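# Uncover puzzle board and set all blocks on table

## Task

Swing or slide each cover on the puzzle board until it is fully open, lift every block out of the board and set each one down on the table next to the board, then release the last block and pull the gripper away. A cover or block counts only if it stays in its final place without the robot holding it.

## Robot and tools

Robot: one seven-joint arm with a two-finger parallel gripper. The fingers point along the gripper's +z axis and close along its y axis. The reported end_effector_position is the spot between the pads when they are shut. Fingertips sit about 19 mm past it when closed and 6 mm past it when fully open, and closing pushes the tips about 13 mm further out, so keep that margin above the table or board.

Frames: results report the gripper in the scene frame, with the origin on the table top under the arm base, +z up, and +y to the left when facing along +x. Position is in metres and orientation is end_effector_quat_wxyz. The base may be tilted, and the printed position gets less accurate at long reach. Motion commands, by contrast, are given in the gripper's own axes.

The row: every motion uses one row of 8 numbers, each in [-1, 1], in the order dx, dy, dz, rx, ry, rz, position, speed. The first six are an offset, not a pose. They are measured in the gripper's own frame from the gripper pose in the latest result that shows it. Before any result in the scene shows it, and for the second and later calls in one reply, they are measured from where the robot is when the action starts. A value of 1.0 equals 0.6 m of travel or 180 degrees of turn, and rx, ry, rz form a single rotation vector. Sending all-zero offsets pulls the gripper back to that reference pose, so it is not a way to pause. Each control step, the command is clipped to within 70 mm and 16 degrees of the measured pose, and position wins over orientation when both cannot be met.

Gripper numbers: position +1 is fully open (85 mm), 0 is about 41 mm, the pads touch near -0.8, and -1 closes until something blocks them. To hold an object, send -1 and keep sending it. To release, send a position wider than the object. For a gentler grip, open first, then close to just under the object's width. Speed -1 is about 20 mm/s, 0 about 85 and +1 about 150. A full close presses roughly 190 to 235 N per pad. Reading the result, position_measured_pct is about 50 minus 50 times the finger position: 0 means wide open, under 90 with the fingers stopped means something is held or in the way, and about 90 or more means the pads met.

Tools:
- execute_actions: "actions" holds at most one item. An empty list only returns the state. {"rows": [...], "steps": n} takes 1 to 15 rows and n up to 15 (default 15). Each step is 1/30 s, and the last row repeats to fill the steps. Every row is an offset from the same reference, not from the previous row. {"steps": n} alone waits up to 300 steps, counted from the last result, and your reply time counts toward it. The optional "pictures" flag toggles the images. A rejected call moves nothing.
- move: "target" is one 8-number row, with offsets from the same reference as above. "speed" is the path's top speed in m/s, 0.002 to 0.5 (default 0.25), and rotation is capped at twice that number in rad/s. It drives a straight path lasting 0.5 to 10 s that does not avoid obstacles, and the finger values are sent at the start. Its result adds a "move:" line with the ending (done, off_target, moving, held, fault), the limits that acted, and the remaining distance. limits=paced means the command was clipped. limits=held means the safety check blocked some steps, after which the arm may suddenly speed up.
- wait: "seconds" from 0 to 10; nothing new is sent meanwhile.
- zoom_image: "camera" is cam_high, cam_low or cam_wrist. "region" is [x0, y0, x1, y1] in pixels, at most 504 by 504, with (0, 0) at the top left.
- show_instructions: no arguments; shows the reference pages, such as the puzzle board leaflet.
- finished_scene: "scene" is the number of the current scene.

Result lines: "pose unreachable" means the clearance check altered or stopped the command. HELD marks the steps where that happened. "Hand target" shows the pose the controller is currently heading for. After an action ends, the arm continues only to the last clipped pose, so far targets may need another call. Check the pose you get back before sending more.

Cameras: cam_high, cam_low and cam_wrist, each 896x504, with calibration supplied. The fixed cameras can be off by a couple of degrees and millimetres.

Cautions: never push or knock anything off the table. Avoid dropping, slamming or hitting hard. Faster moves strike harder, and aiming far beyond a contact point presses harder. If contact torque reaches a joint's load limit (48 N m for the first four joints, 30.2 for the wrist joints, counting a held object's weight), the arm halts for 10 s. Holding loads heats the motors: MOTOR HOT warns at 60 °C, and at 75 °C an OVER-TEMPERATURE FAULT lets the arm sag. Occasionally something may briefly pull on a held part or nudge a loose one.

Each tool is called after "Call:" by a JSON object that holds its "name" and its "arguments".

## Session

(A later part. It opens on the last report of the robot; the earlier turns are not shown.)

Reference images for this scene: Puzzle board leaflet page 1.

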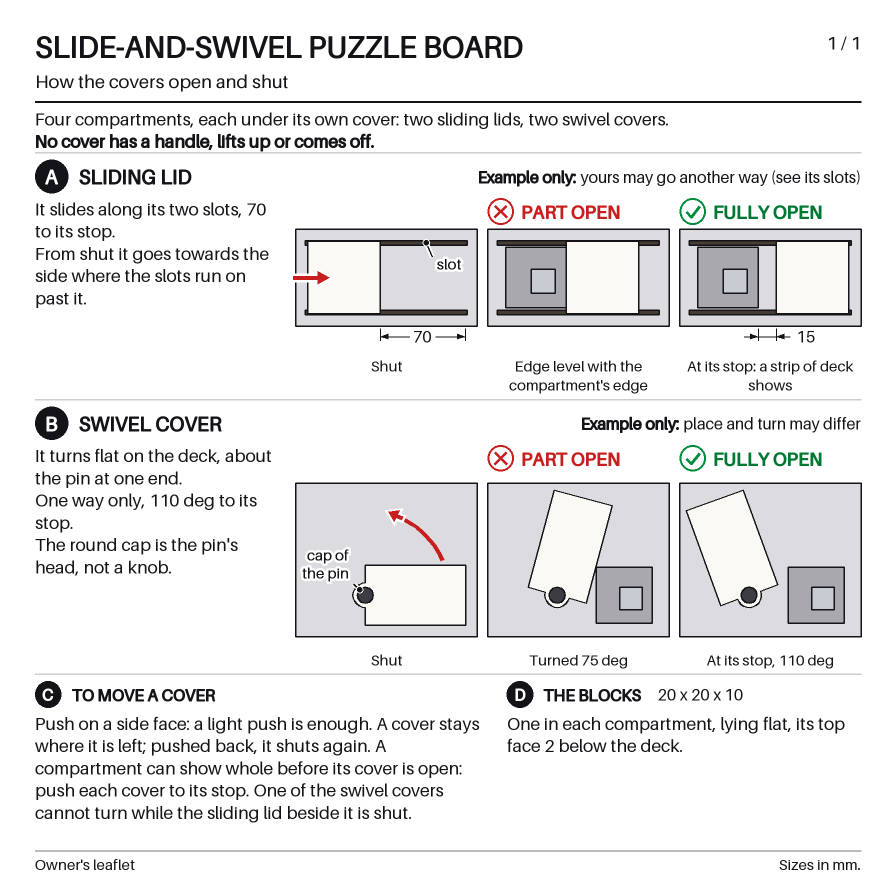

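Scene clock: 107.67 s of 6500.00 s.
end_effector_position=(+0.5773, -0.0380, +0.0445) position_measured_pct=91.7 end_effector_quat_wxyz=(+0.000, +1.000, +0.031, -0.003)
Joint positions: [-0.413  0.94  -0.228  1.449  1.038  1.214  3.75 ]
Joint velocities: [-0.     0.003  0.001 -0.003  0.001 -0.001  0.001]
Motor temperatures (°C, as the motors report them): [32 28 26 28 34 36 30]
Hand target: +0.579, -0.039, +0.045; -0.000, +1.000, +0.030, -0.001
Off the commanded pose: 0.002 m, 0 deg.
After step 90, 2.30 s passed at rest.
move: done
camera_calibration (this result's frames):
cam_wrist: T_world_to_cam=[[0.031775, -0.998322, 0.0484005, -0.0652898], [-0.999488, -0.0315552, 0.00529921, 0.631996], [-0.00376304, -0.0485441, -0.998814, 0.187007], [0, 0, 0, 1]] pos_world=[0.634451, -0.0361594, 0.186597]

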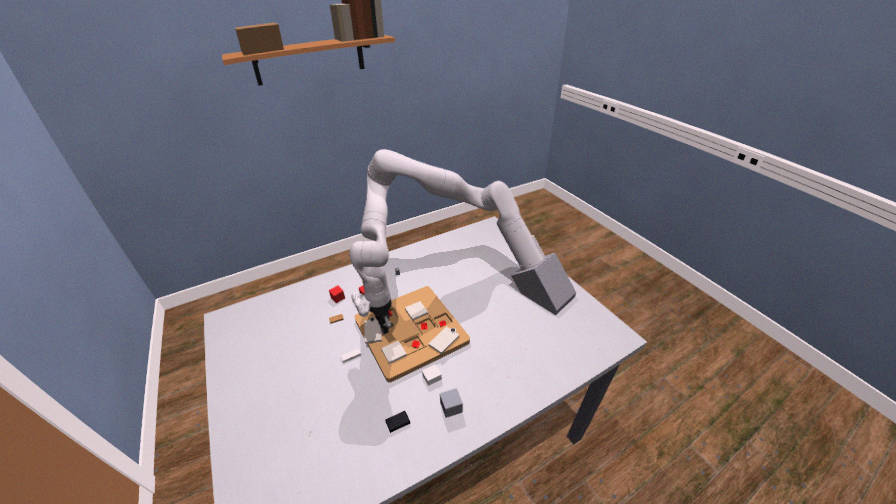

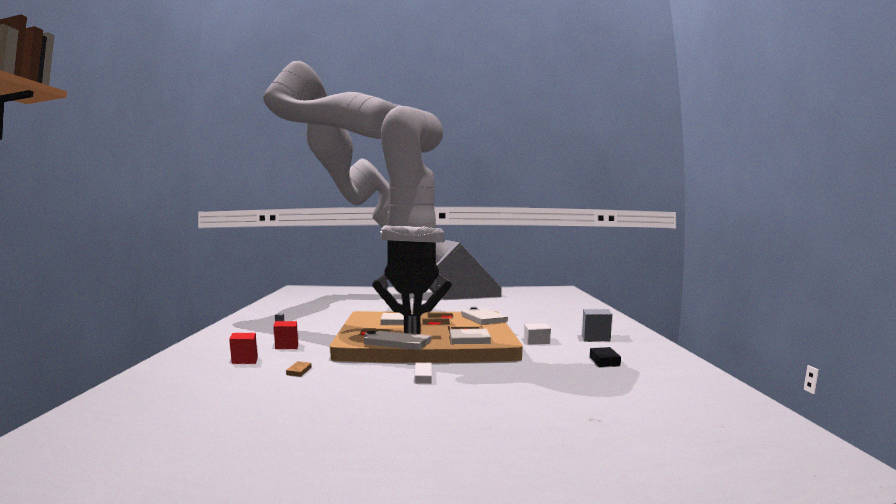

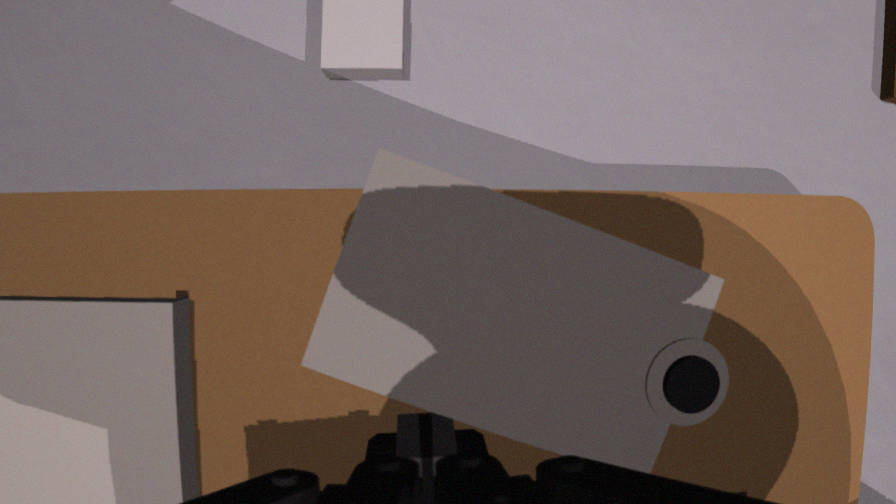

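Call:
{"name": "move", "arguments": {"target": [-0.012,0,-0.004,0,0,0,-1,0], "speed": 0.06}}

Call:
{"name": "move", "arguments": {"target": [0,0,-0.03,0,0,0,-1,0], "speed": 0.1}}

Call:
{"name": "move", "arguments": {"target": [-0.063,0.027,0,0,0,0.5,-0.33,0], "speed": 0.4}}

Scene clock: 117.57 s of 6500.00 s.
end_effector_position=(+0.5701, -0.0384, +0.0469) position_measured_pct=91.7 end_effector_quat_wxyz=(+0.000, +1.000, +0.031, -0.003)
Joint positions: [-0.417  0.928 -0.229  1.478  1.039  1.209  3.732]
Joint velocities: [-0.    -0.001 -0.     0.001  0.    -0.    -0.   ]
Motor temperatures (°C, as the motors report them): [32 28 26 28 34 36 30]
Hand target: +0.570, -0.038, +0.047; +0.000, +1.000, +0.031, -0.002
Off the commanded pose: 0.000 m, 0 deg.
After step 90, 6.20 s passed at rest.
move: done
camera_calibration (this result's frames):
cam_wrist: T_world_to_cam=[[0.0318415, -0.998319, 0.0484366, -0.0656042], [-0.999485, -0.0316168, 0.00539786, 0.624769], [-0.00385737, -0.0485836, -0.998812, 0.189371], [0, 0, 0, 1]] pos_world=[0.627267, -0.0365403, 0.188951]

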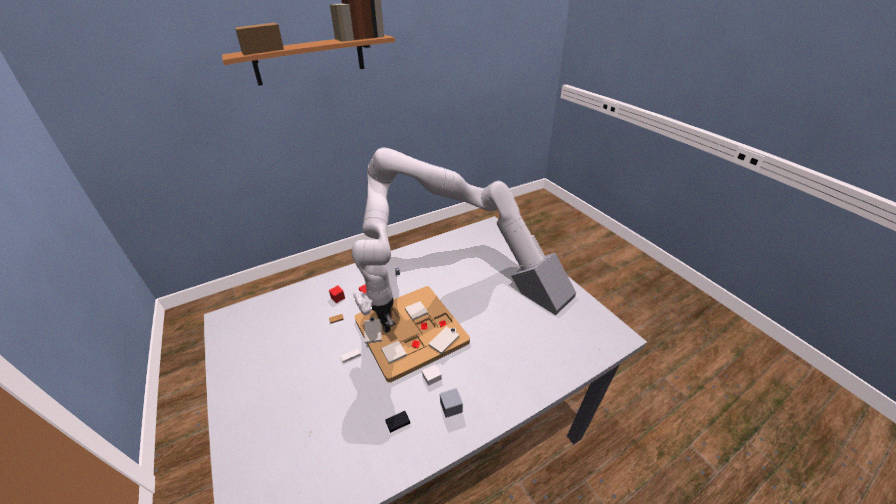

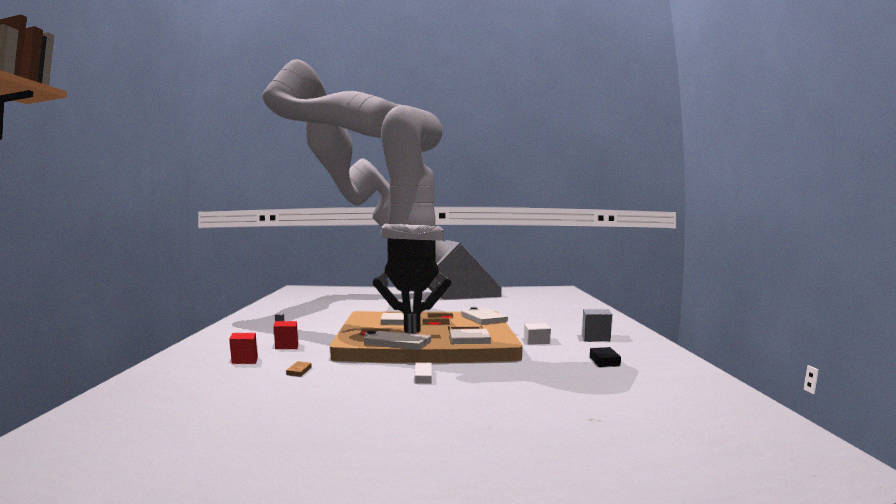

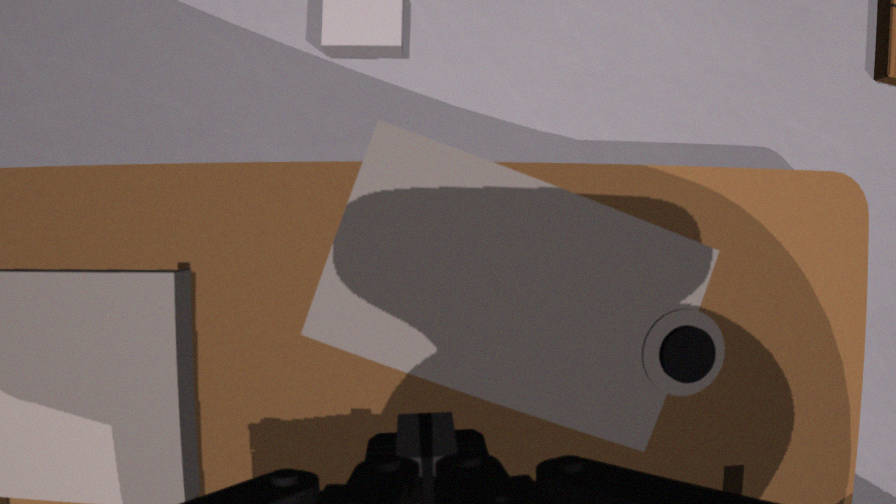

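Scene clock: 118.27 s of 6500.00 s.
end_effector_position=(+0.5701, -0.0384, +0.0648) position_measured_pct=91.7 end_effector_quat_wxyz=(+0.000, +1.000, +0.031, -0.003)
Joint positions: [-0.434  0.909 -0.238  1.469  1.019  1.241  3.742]
Joint velocities: [-0.001 -0.002 -0.001 -0.     0.     0.001 -0.   ]
Motor temperatures (°C, as the motors report them): [32 28 26 28 34 36 30]
Hand target: +0.570, -0.038, +0.065; +0.000, +1.000, +0.031, -0.003
Off the commanded pose: 0.000 m, 0 deg.
move: done
camera_calibration (this result's frames):
cam_wrist: T_world_to_cam=[[0.0318895, -0.998318, 0.04841, -0.0664939], [-0.999483, -0.0316546, 0.00560972, 0.624674], [-0.00406788, -0.0485639, -0.998812, 0.207377], [0, 0, 0, 1]] pos_world=[0.627315, -0.0365372, 0.206846]

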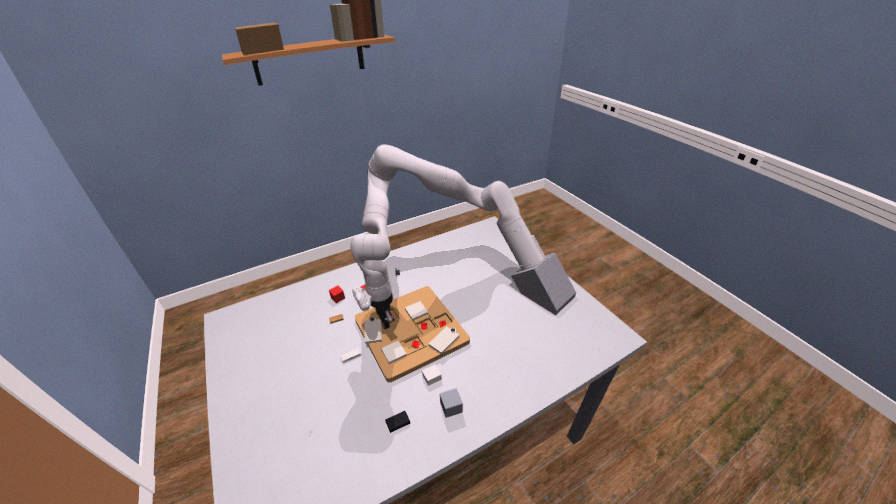

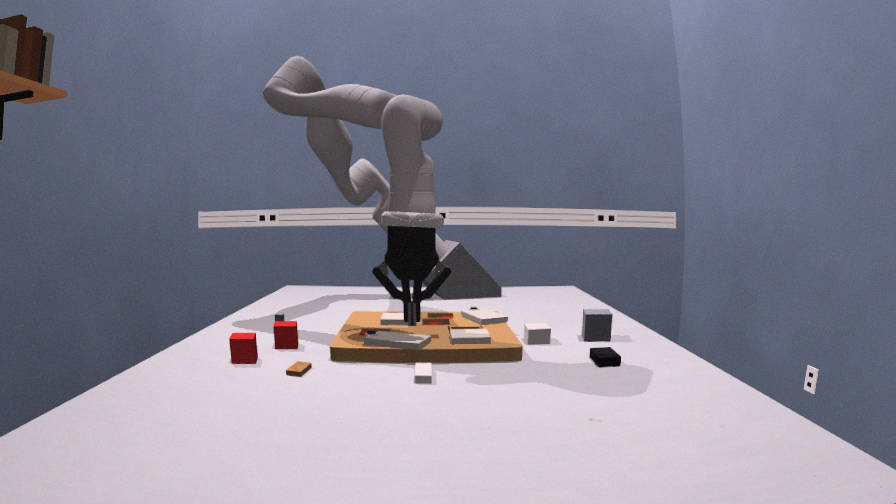

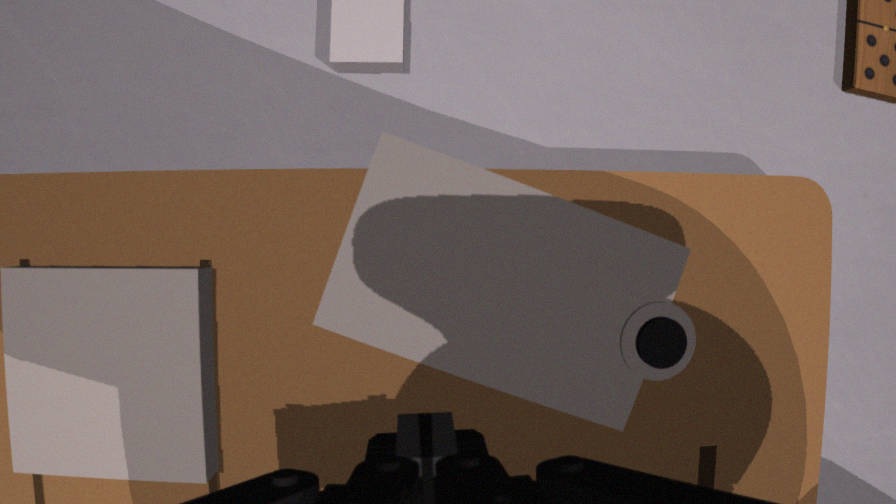

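Scene clock: 120.67 s of 6500.00 s.
end_effector_position=(+0.5334, -0.0568, +0.0648) position_measured_pct=66.7 end_effector_quat_wxyz=(+0.002, +0.729, -0.685, -0.002)
Joint positions: [-0.584  0.823  0.023  1.636  0.885  1.055  2.19 ]
Joint velocities: [-0.003 -0.002 -0.002  0.001  0.     0.001 -0.001]
Motor temperatures (°C, as the motors report them): [32 28 26 28 34 36 30]
Hand target: +0.533, -0.057, +0.065; +0.002, +0.729, -0.684, -0.002
Off the commanded pose: 0.000 m, 0 deg.
move: done
camera_calibration (this result's frames):
cam_wrist: T_world_to_cam=[[-0.998049, -0.0315996, 0.0538477, 0.52017], [-0.0316295, 0.9995, 0.000296401, 0.130044], [-0.0538301, -0.00140735, -0.998549, 0.235514], [0, 0, 0, 1]] pos_world=[0.535946, -0.11321, 0.207124]

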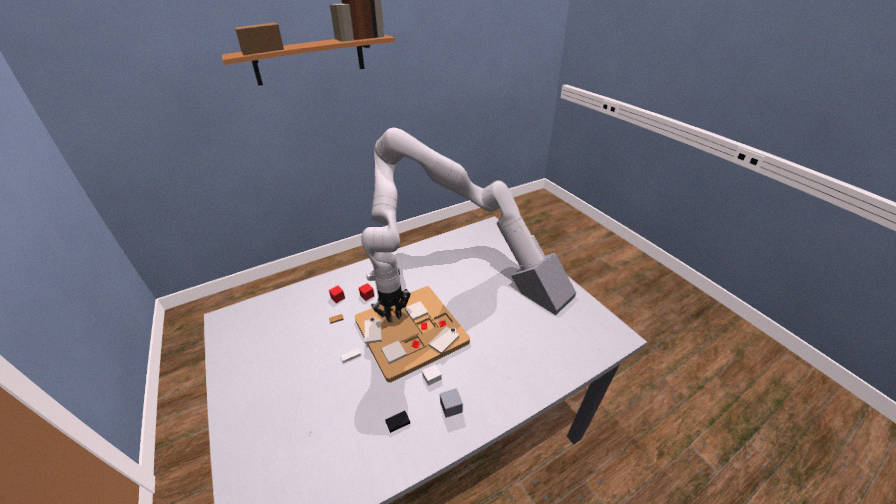

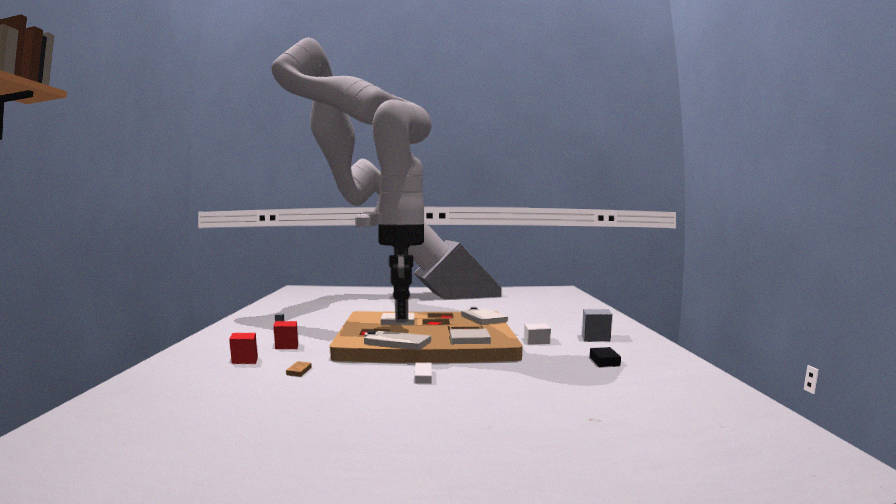

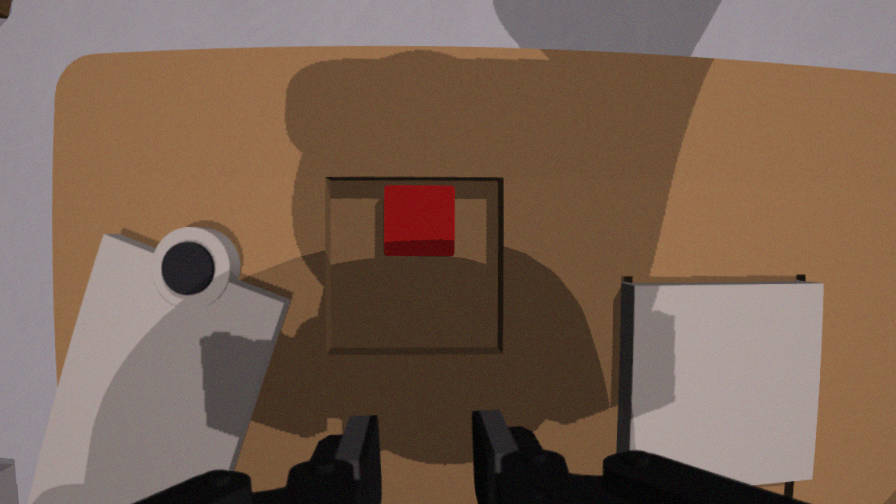

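Call:
{"name": "move", "arguments": {"target": [0.092,-0.006,0.029,0,0,0,-0.33,0], "speed": 0.1}}

Call:
{"name": "move", "arguments": {"target": [0,0,0.0255,0,0,0,-0.33,0], "speed": 0.012}}

Scene clock: 127.87 s of 6500.00 s.
end_effector_position=(+0.5402, -0.1115, +0.0474) position_measured_pct=66.7 end_effector_quat_wxyz=(+0.002, +0.729, -0.684, -0.002)
Joint positions: [-0.497  0.761  0.043  1.664  0.913  1.015  2.274]
Joint velocities: [ 0.003 -0.004  0.002  0.    -0.001 -0.     0.001]
Motor temperatures (°C, as the motors report them): [32 28 26 28 34 36 30]
Hand target: +0.540, -0.112, +0.047; +0.002, +0.729, -0.685, -0.002
Off the commanded pose: 0.000 m, 0 deg.
After step 90, 3.30 s passed at rest.
move: done
camera_calibration (this result's frames):
cam_wrist: T_world_to_cam=[[-0.998044, -0.0320303, 0.053684, 0.526169], [-0.0320698, 0.999486, 0.000126345, 0.185194], [-0.0536604, -0.00159554, -0.998558, 0.218322], [0, 0, 0, 1]] pos_world=[0.542794, -0.167897, 0.189737]

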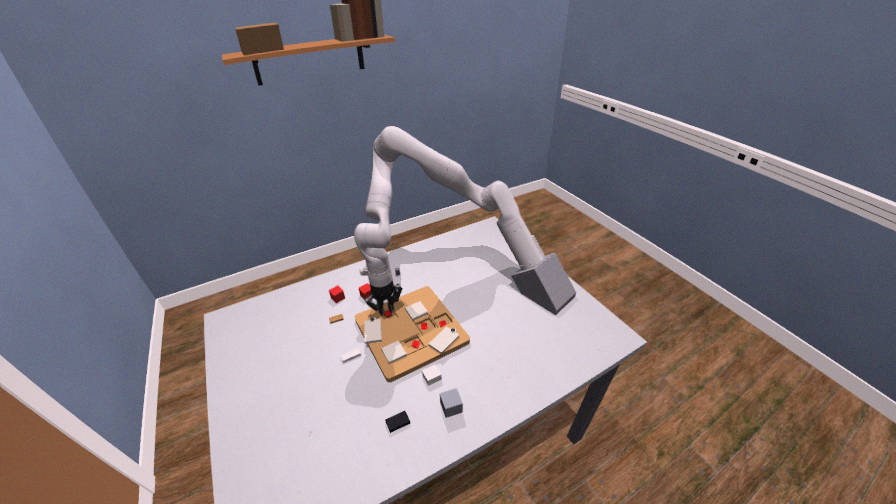

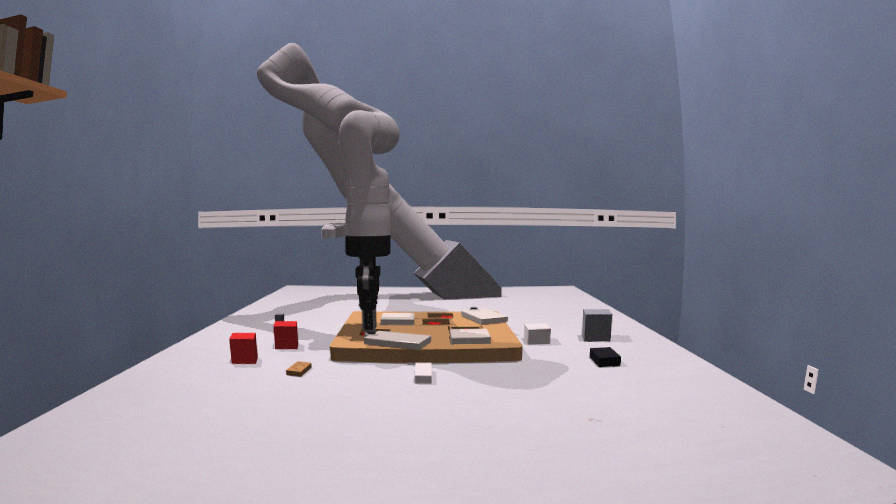

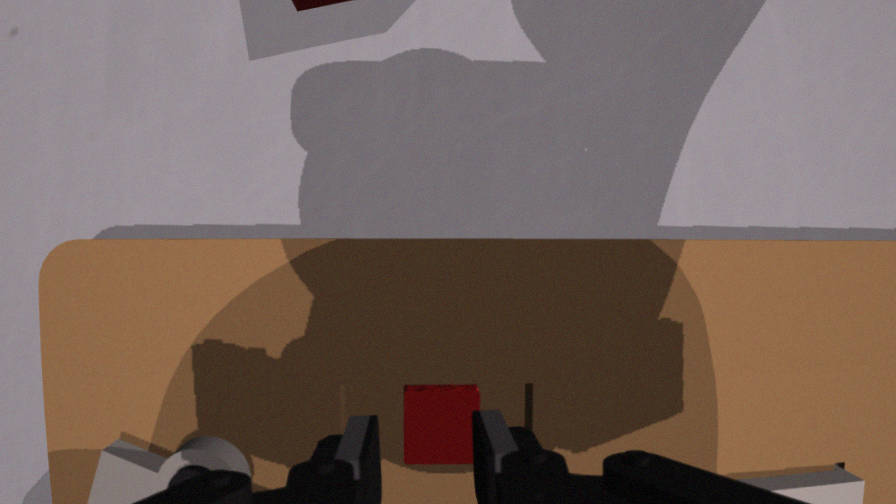

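Scene clock: 129.37 s of 6500.00 s.
end_effector_position=(+0.5432, -0.1094, +0.0398) position_measured_pct=66.7 end_effector_quat_wxyz=(-0.004, +0.729, -0.685, +0.000)
Joint positions: [-0.488  0.771  0.045  1.669  0.931  0.989  2.262]
Joint velocities: [ 0.001  0.001 -0.002  0.     0.001  0.    -0.001]
Motor temperatures (°C, as the motors report them): [32 28 26 28 34 36 30]
Hand target: +0.540, -0.112, +0.032; +0.002, +0.729, -0.684, -0.002
Off the commanded pose: 0.009 m, 1 deg.
move: off_target
camera_calibration (this result's frames):
cam_wrist: T_world_to_cam=[[-0.99859, -0.0319733, 0.0423722, 0.53037], [-0.0317742, 0.999481, 0.00536545, 0.182838], [-0.0425218, 0.00401155, -0.999087, 0.205479], [0, 0, 0, 1]] pos_world=[0.544169, -0.16661, 0.181838]

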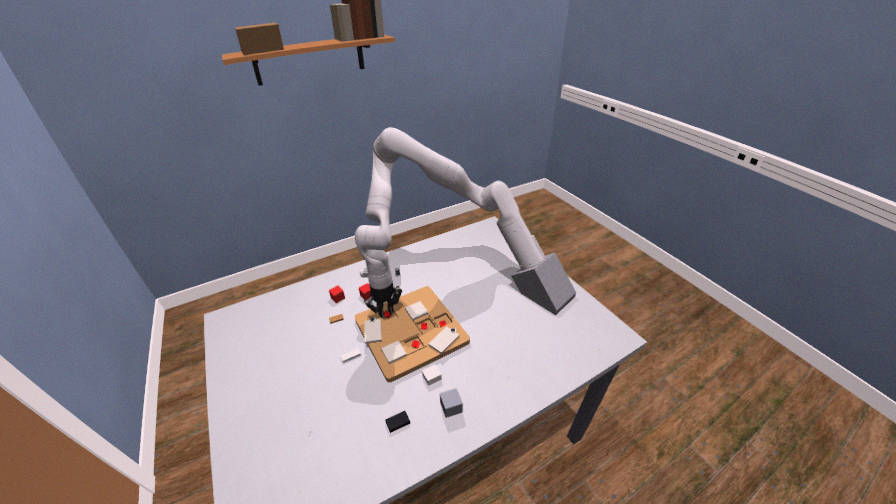

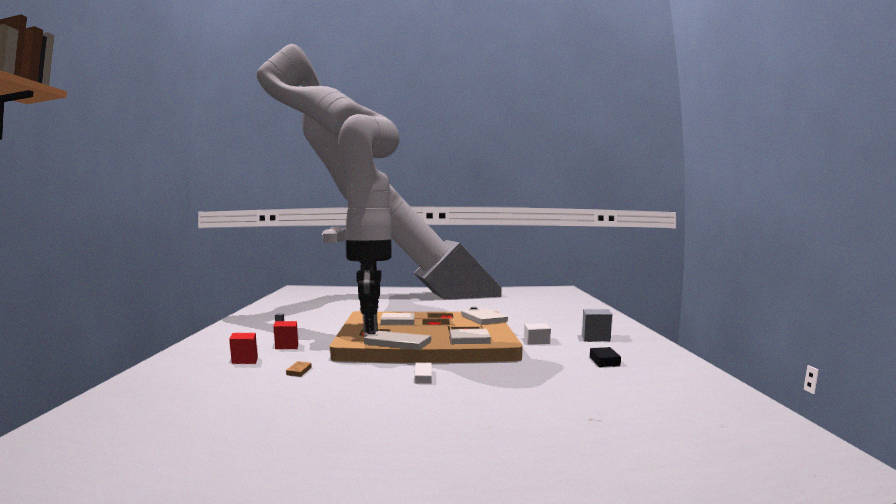

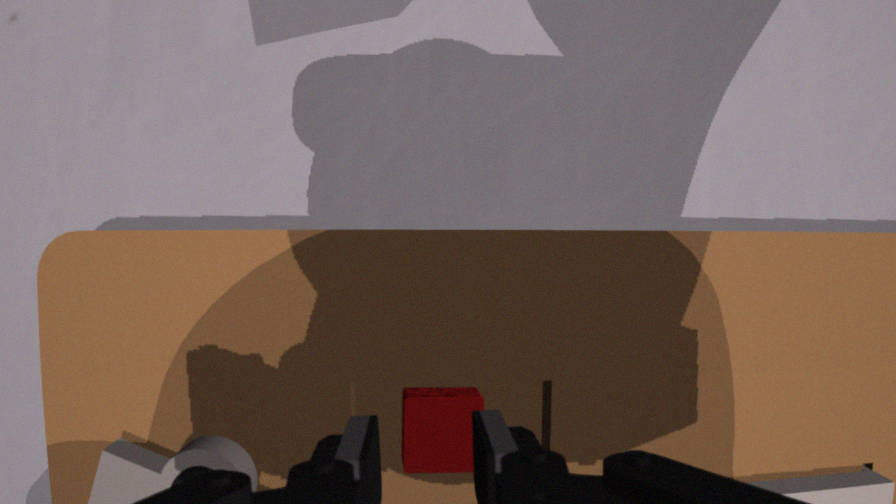

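Call:
{"name": "move", "arguments": {"target": [0.002,0.008,-0.012,0,0,0,-0.33,0], "speed": 0.03}}

Scene clock: 134.87 s of 6500.00 s.
end_effector_position=(+0.5384, -0.1109, +0.0468) position_measured_pct=66.7 end_effector_quat_wxyz=(-0.004, +0.729, -0.685, +0.000)
Joint positions: [-0.498  0.754  0.044  1.685  0.926  0.996  2.258]
Joint velocities: [-0.001 -0.002 -0.     0.001  0.     0.    -0.   ]
Motor temperatures (°C, as the motors report them): [32 28 26 28 34 36 30]
Hand target: +0.538, -0.111, +0.047; -0.004, +0.729, -0.685, +0.000
Off the commanded pose: 0.000 m, 0 deg.
After step 130, 0.47 s passed at rest.
move: done
camera_calibration (this result's frames):
cam_wrist: T_world_to_cam=[[-0.998581, -0.0320276, 0.0425515, 0.525206], [-0.0318296, 0.999479, 0.00532124, 0.184184], [-0.0426997, 0.00395929, -0.99908, 0.21243], [0, 0, 0, 1]] pos_world=[0.539394, -0.168108, 0.188906]

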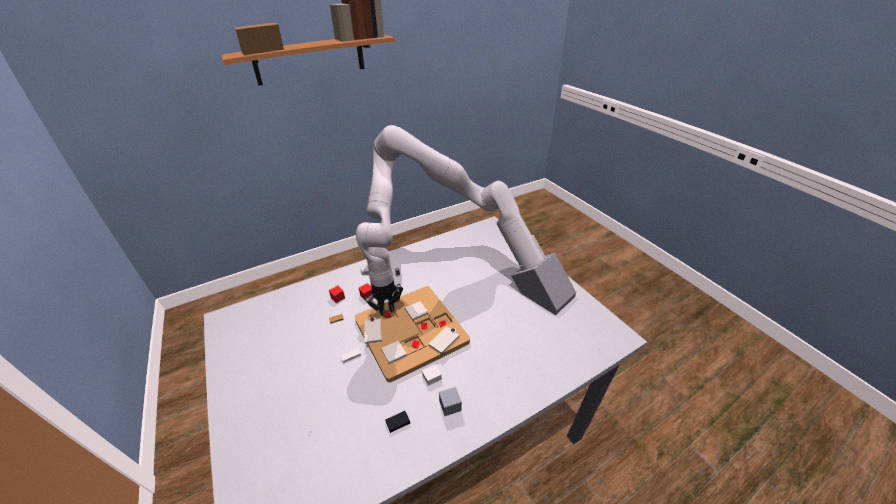

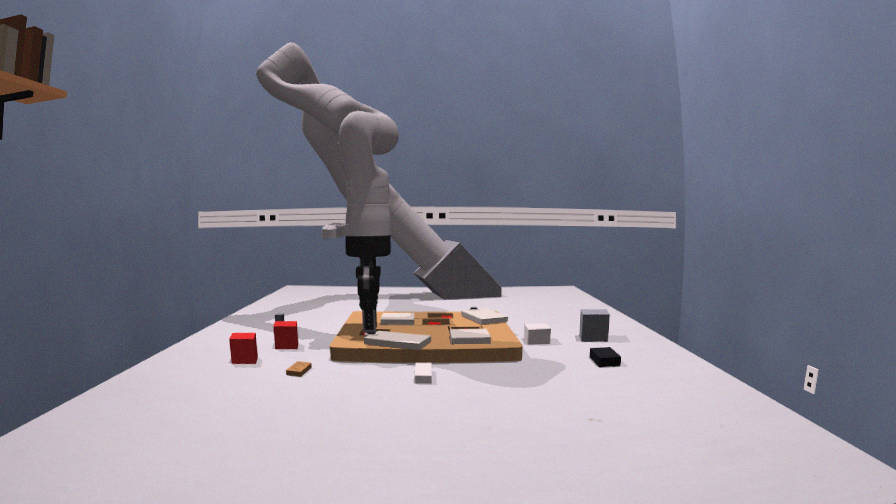

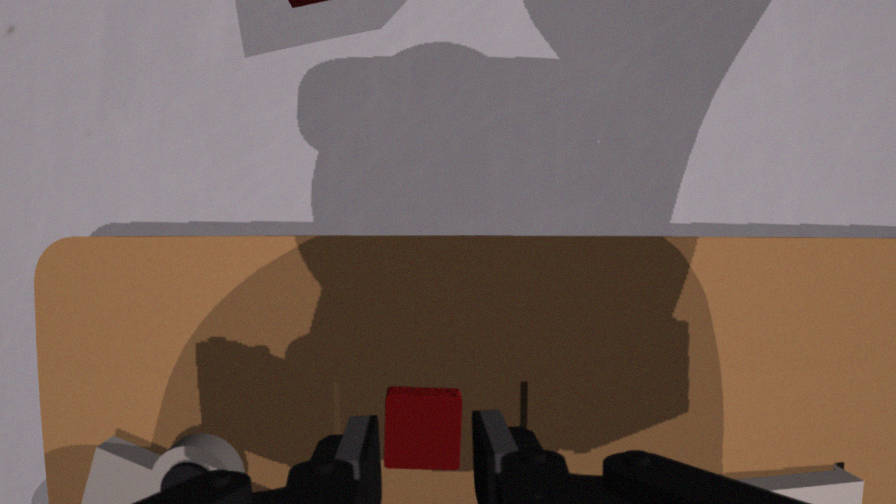

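Call:
{"name": "move", "arguments": {"target": [0,-0.001,0.018,0,0,0,-0.35,0], "speed": 0.012}}

Call:
{"name": "move", "arguments": {"target": [0,0,0.007,0,0,0,-0.385,-1], "speed": 0.008}}

Scene clock: 140.33 s of 6500.00 s.
end_effector_position=(+0.5388, -0.1108, +0.0361) position_measured_pct=67.5 end_effector_quat_wxyz=(-0.004, +0.729, -0.684, +0.000)
Joint positions: [-0.487  0.769  0.05   1.687  0.938  0.975  2.251]
Joint velocities: [ 0.     0.001  0.    -0.    -0.001  0.     0.   ]
Motor temperatures (°C, as the motors report them): [32 28 26 28 34 36 30]
Hand target: +0.539, -0.111, +0.036; -0.004, +0.729, -0.685, +0.000
Off the commanded pose: 0.000 m, 0 deg.
After step 90, 1.33 s passed at rest.
move: done
camera_calibration (this result's frames):
cam_wrist: T_world_to_cam=[[-0.998559, -0.0321319, 0.0429811, 0.526043], [-0.031937, 0.999476, 0.0052123, 0.184204], [-0.0431261, 0.0038321, -0.999062, 0.201965], [0, 0, 0, 1]] pos_world=[0.539878, -0.167979, 0.178205]

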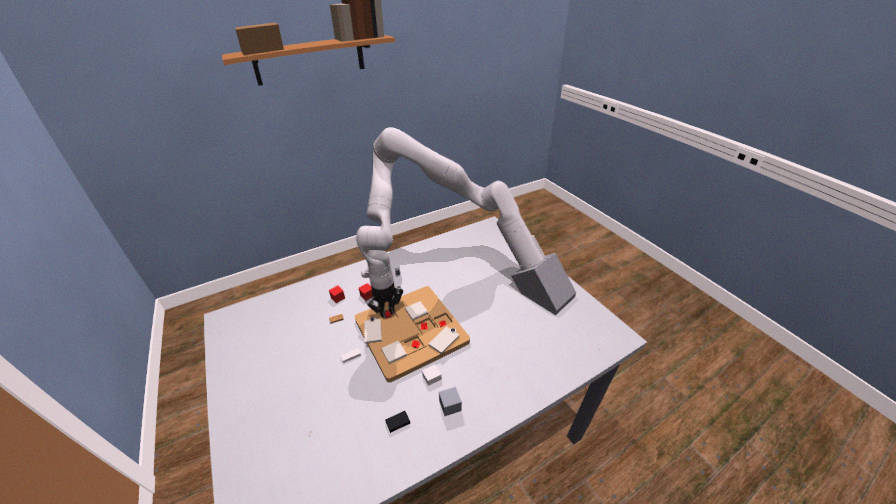

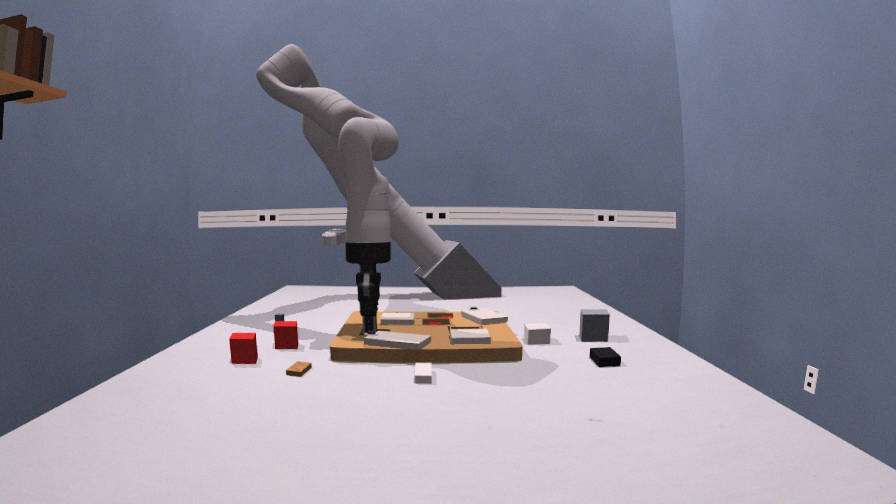

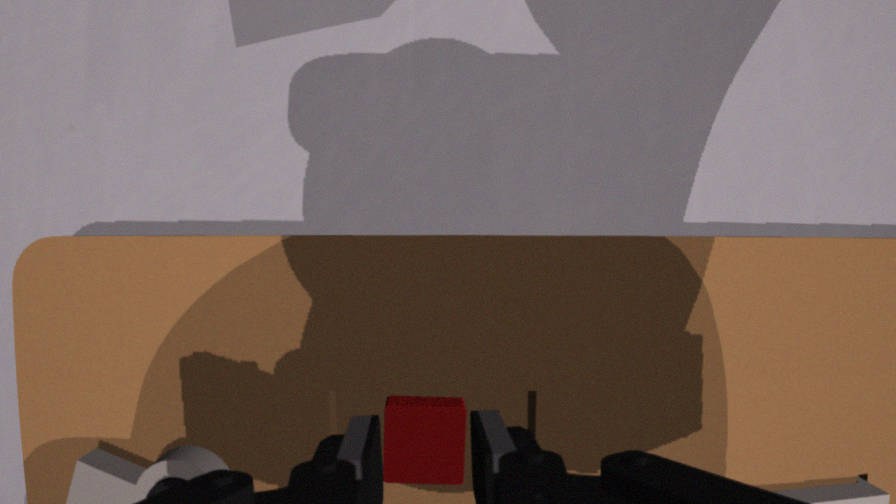

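Scene clock: 141.07 s of 6500.00 s.
end_effector_position=(+0.5383, -0.1107, +0.0321) position_measured_pct=69.4 end_effector_quat_wxyz=(-0.003, +0.729, -0.684, -0.000)
Joint positions: [-0.483  0.774  0.052  1.689  0.943  0.967  2.248]
Joint velocities: [ 0.    -0.001  0.     0.001  0.     0.001 -0.   ]
Motor temperatures (°C, as the motors report them): [32 28 26 28 34 36 30]
Hand target: +0.539, -0.111, +0.032; -0.004, +0.729, -0.684, +0.000
Off the commanded pose: 0.001 m, 0 deg.
move: done
camera_calibration (this result's frames):
cam_wrist: T_world_to_cam=[[-0.998504, -0.0324604, 0.0440091, 0.525573], [-0.0322682, 0.999466, 0.00506947, 0.184273], [-0.0441502, 0.00364178, -0.999018, 0.198419], [0, 0, 0, 1]] pos_world=[0.539493, -0.167837, 0.17416]

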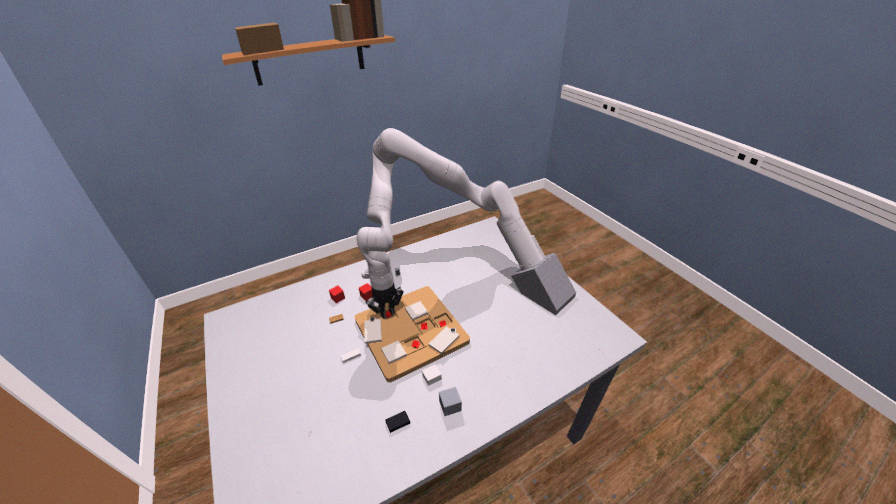

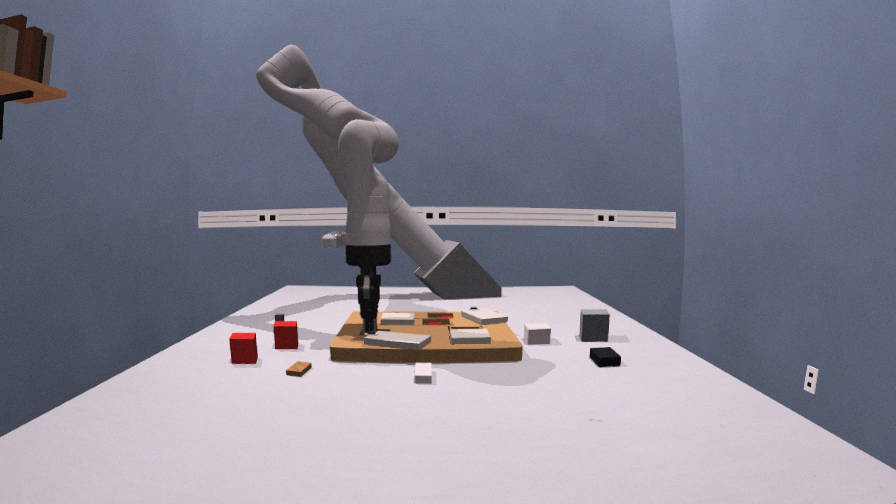

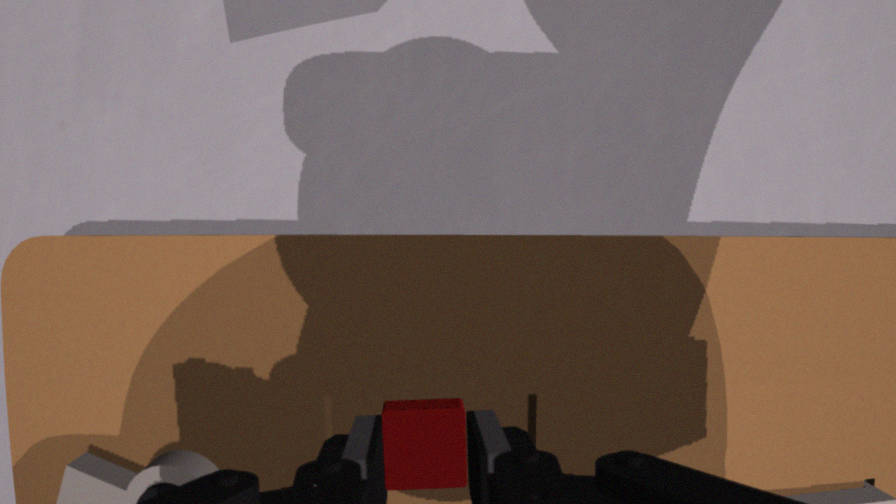

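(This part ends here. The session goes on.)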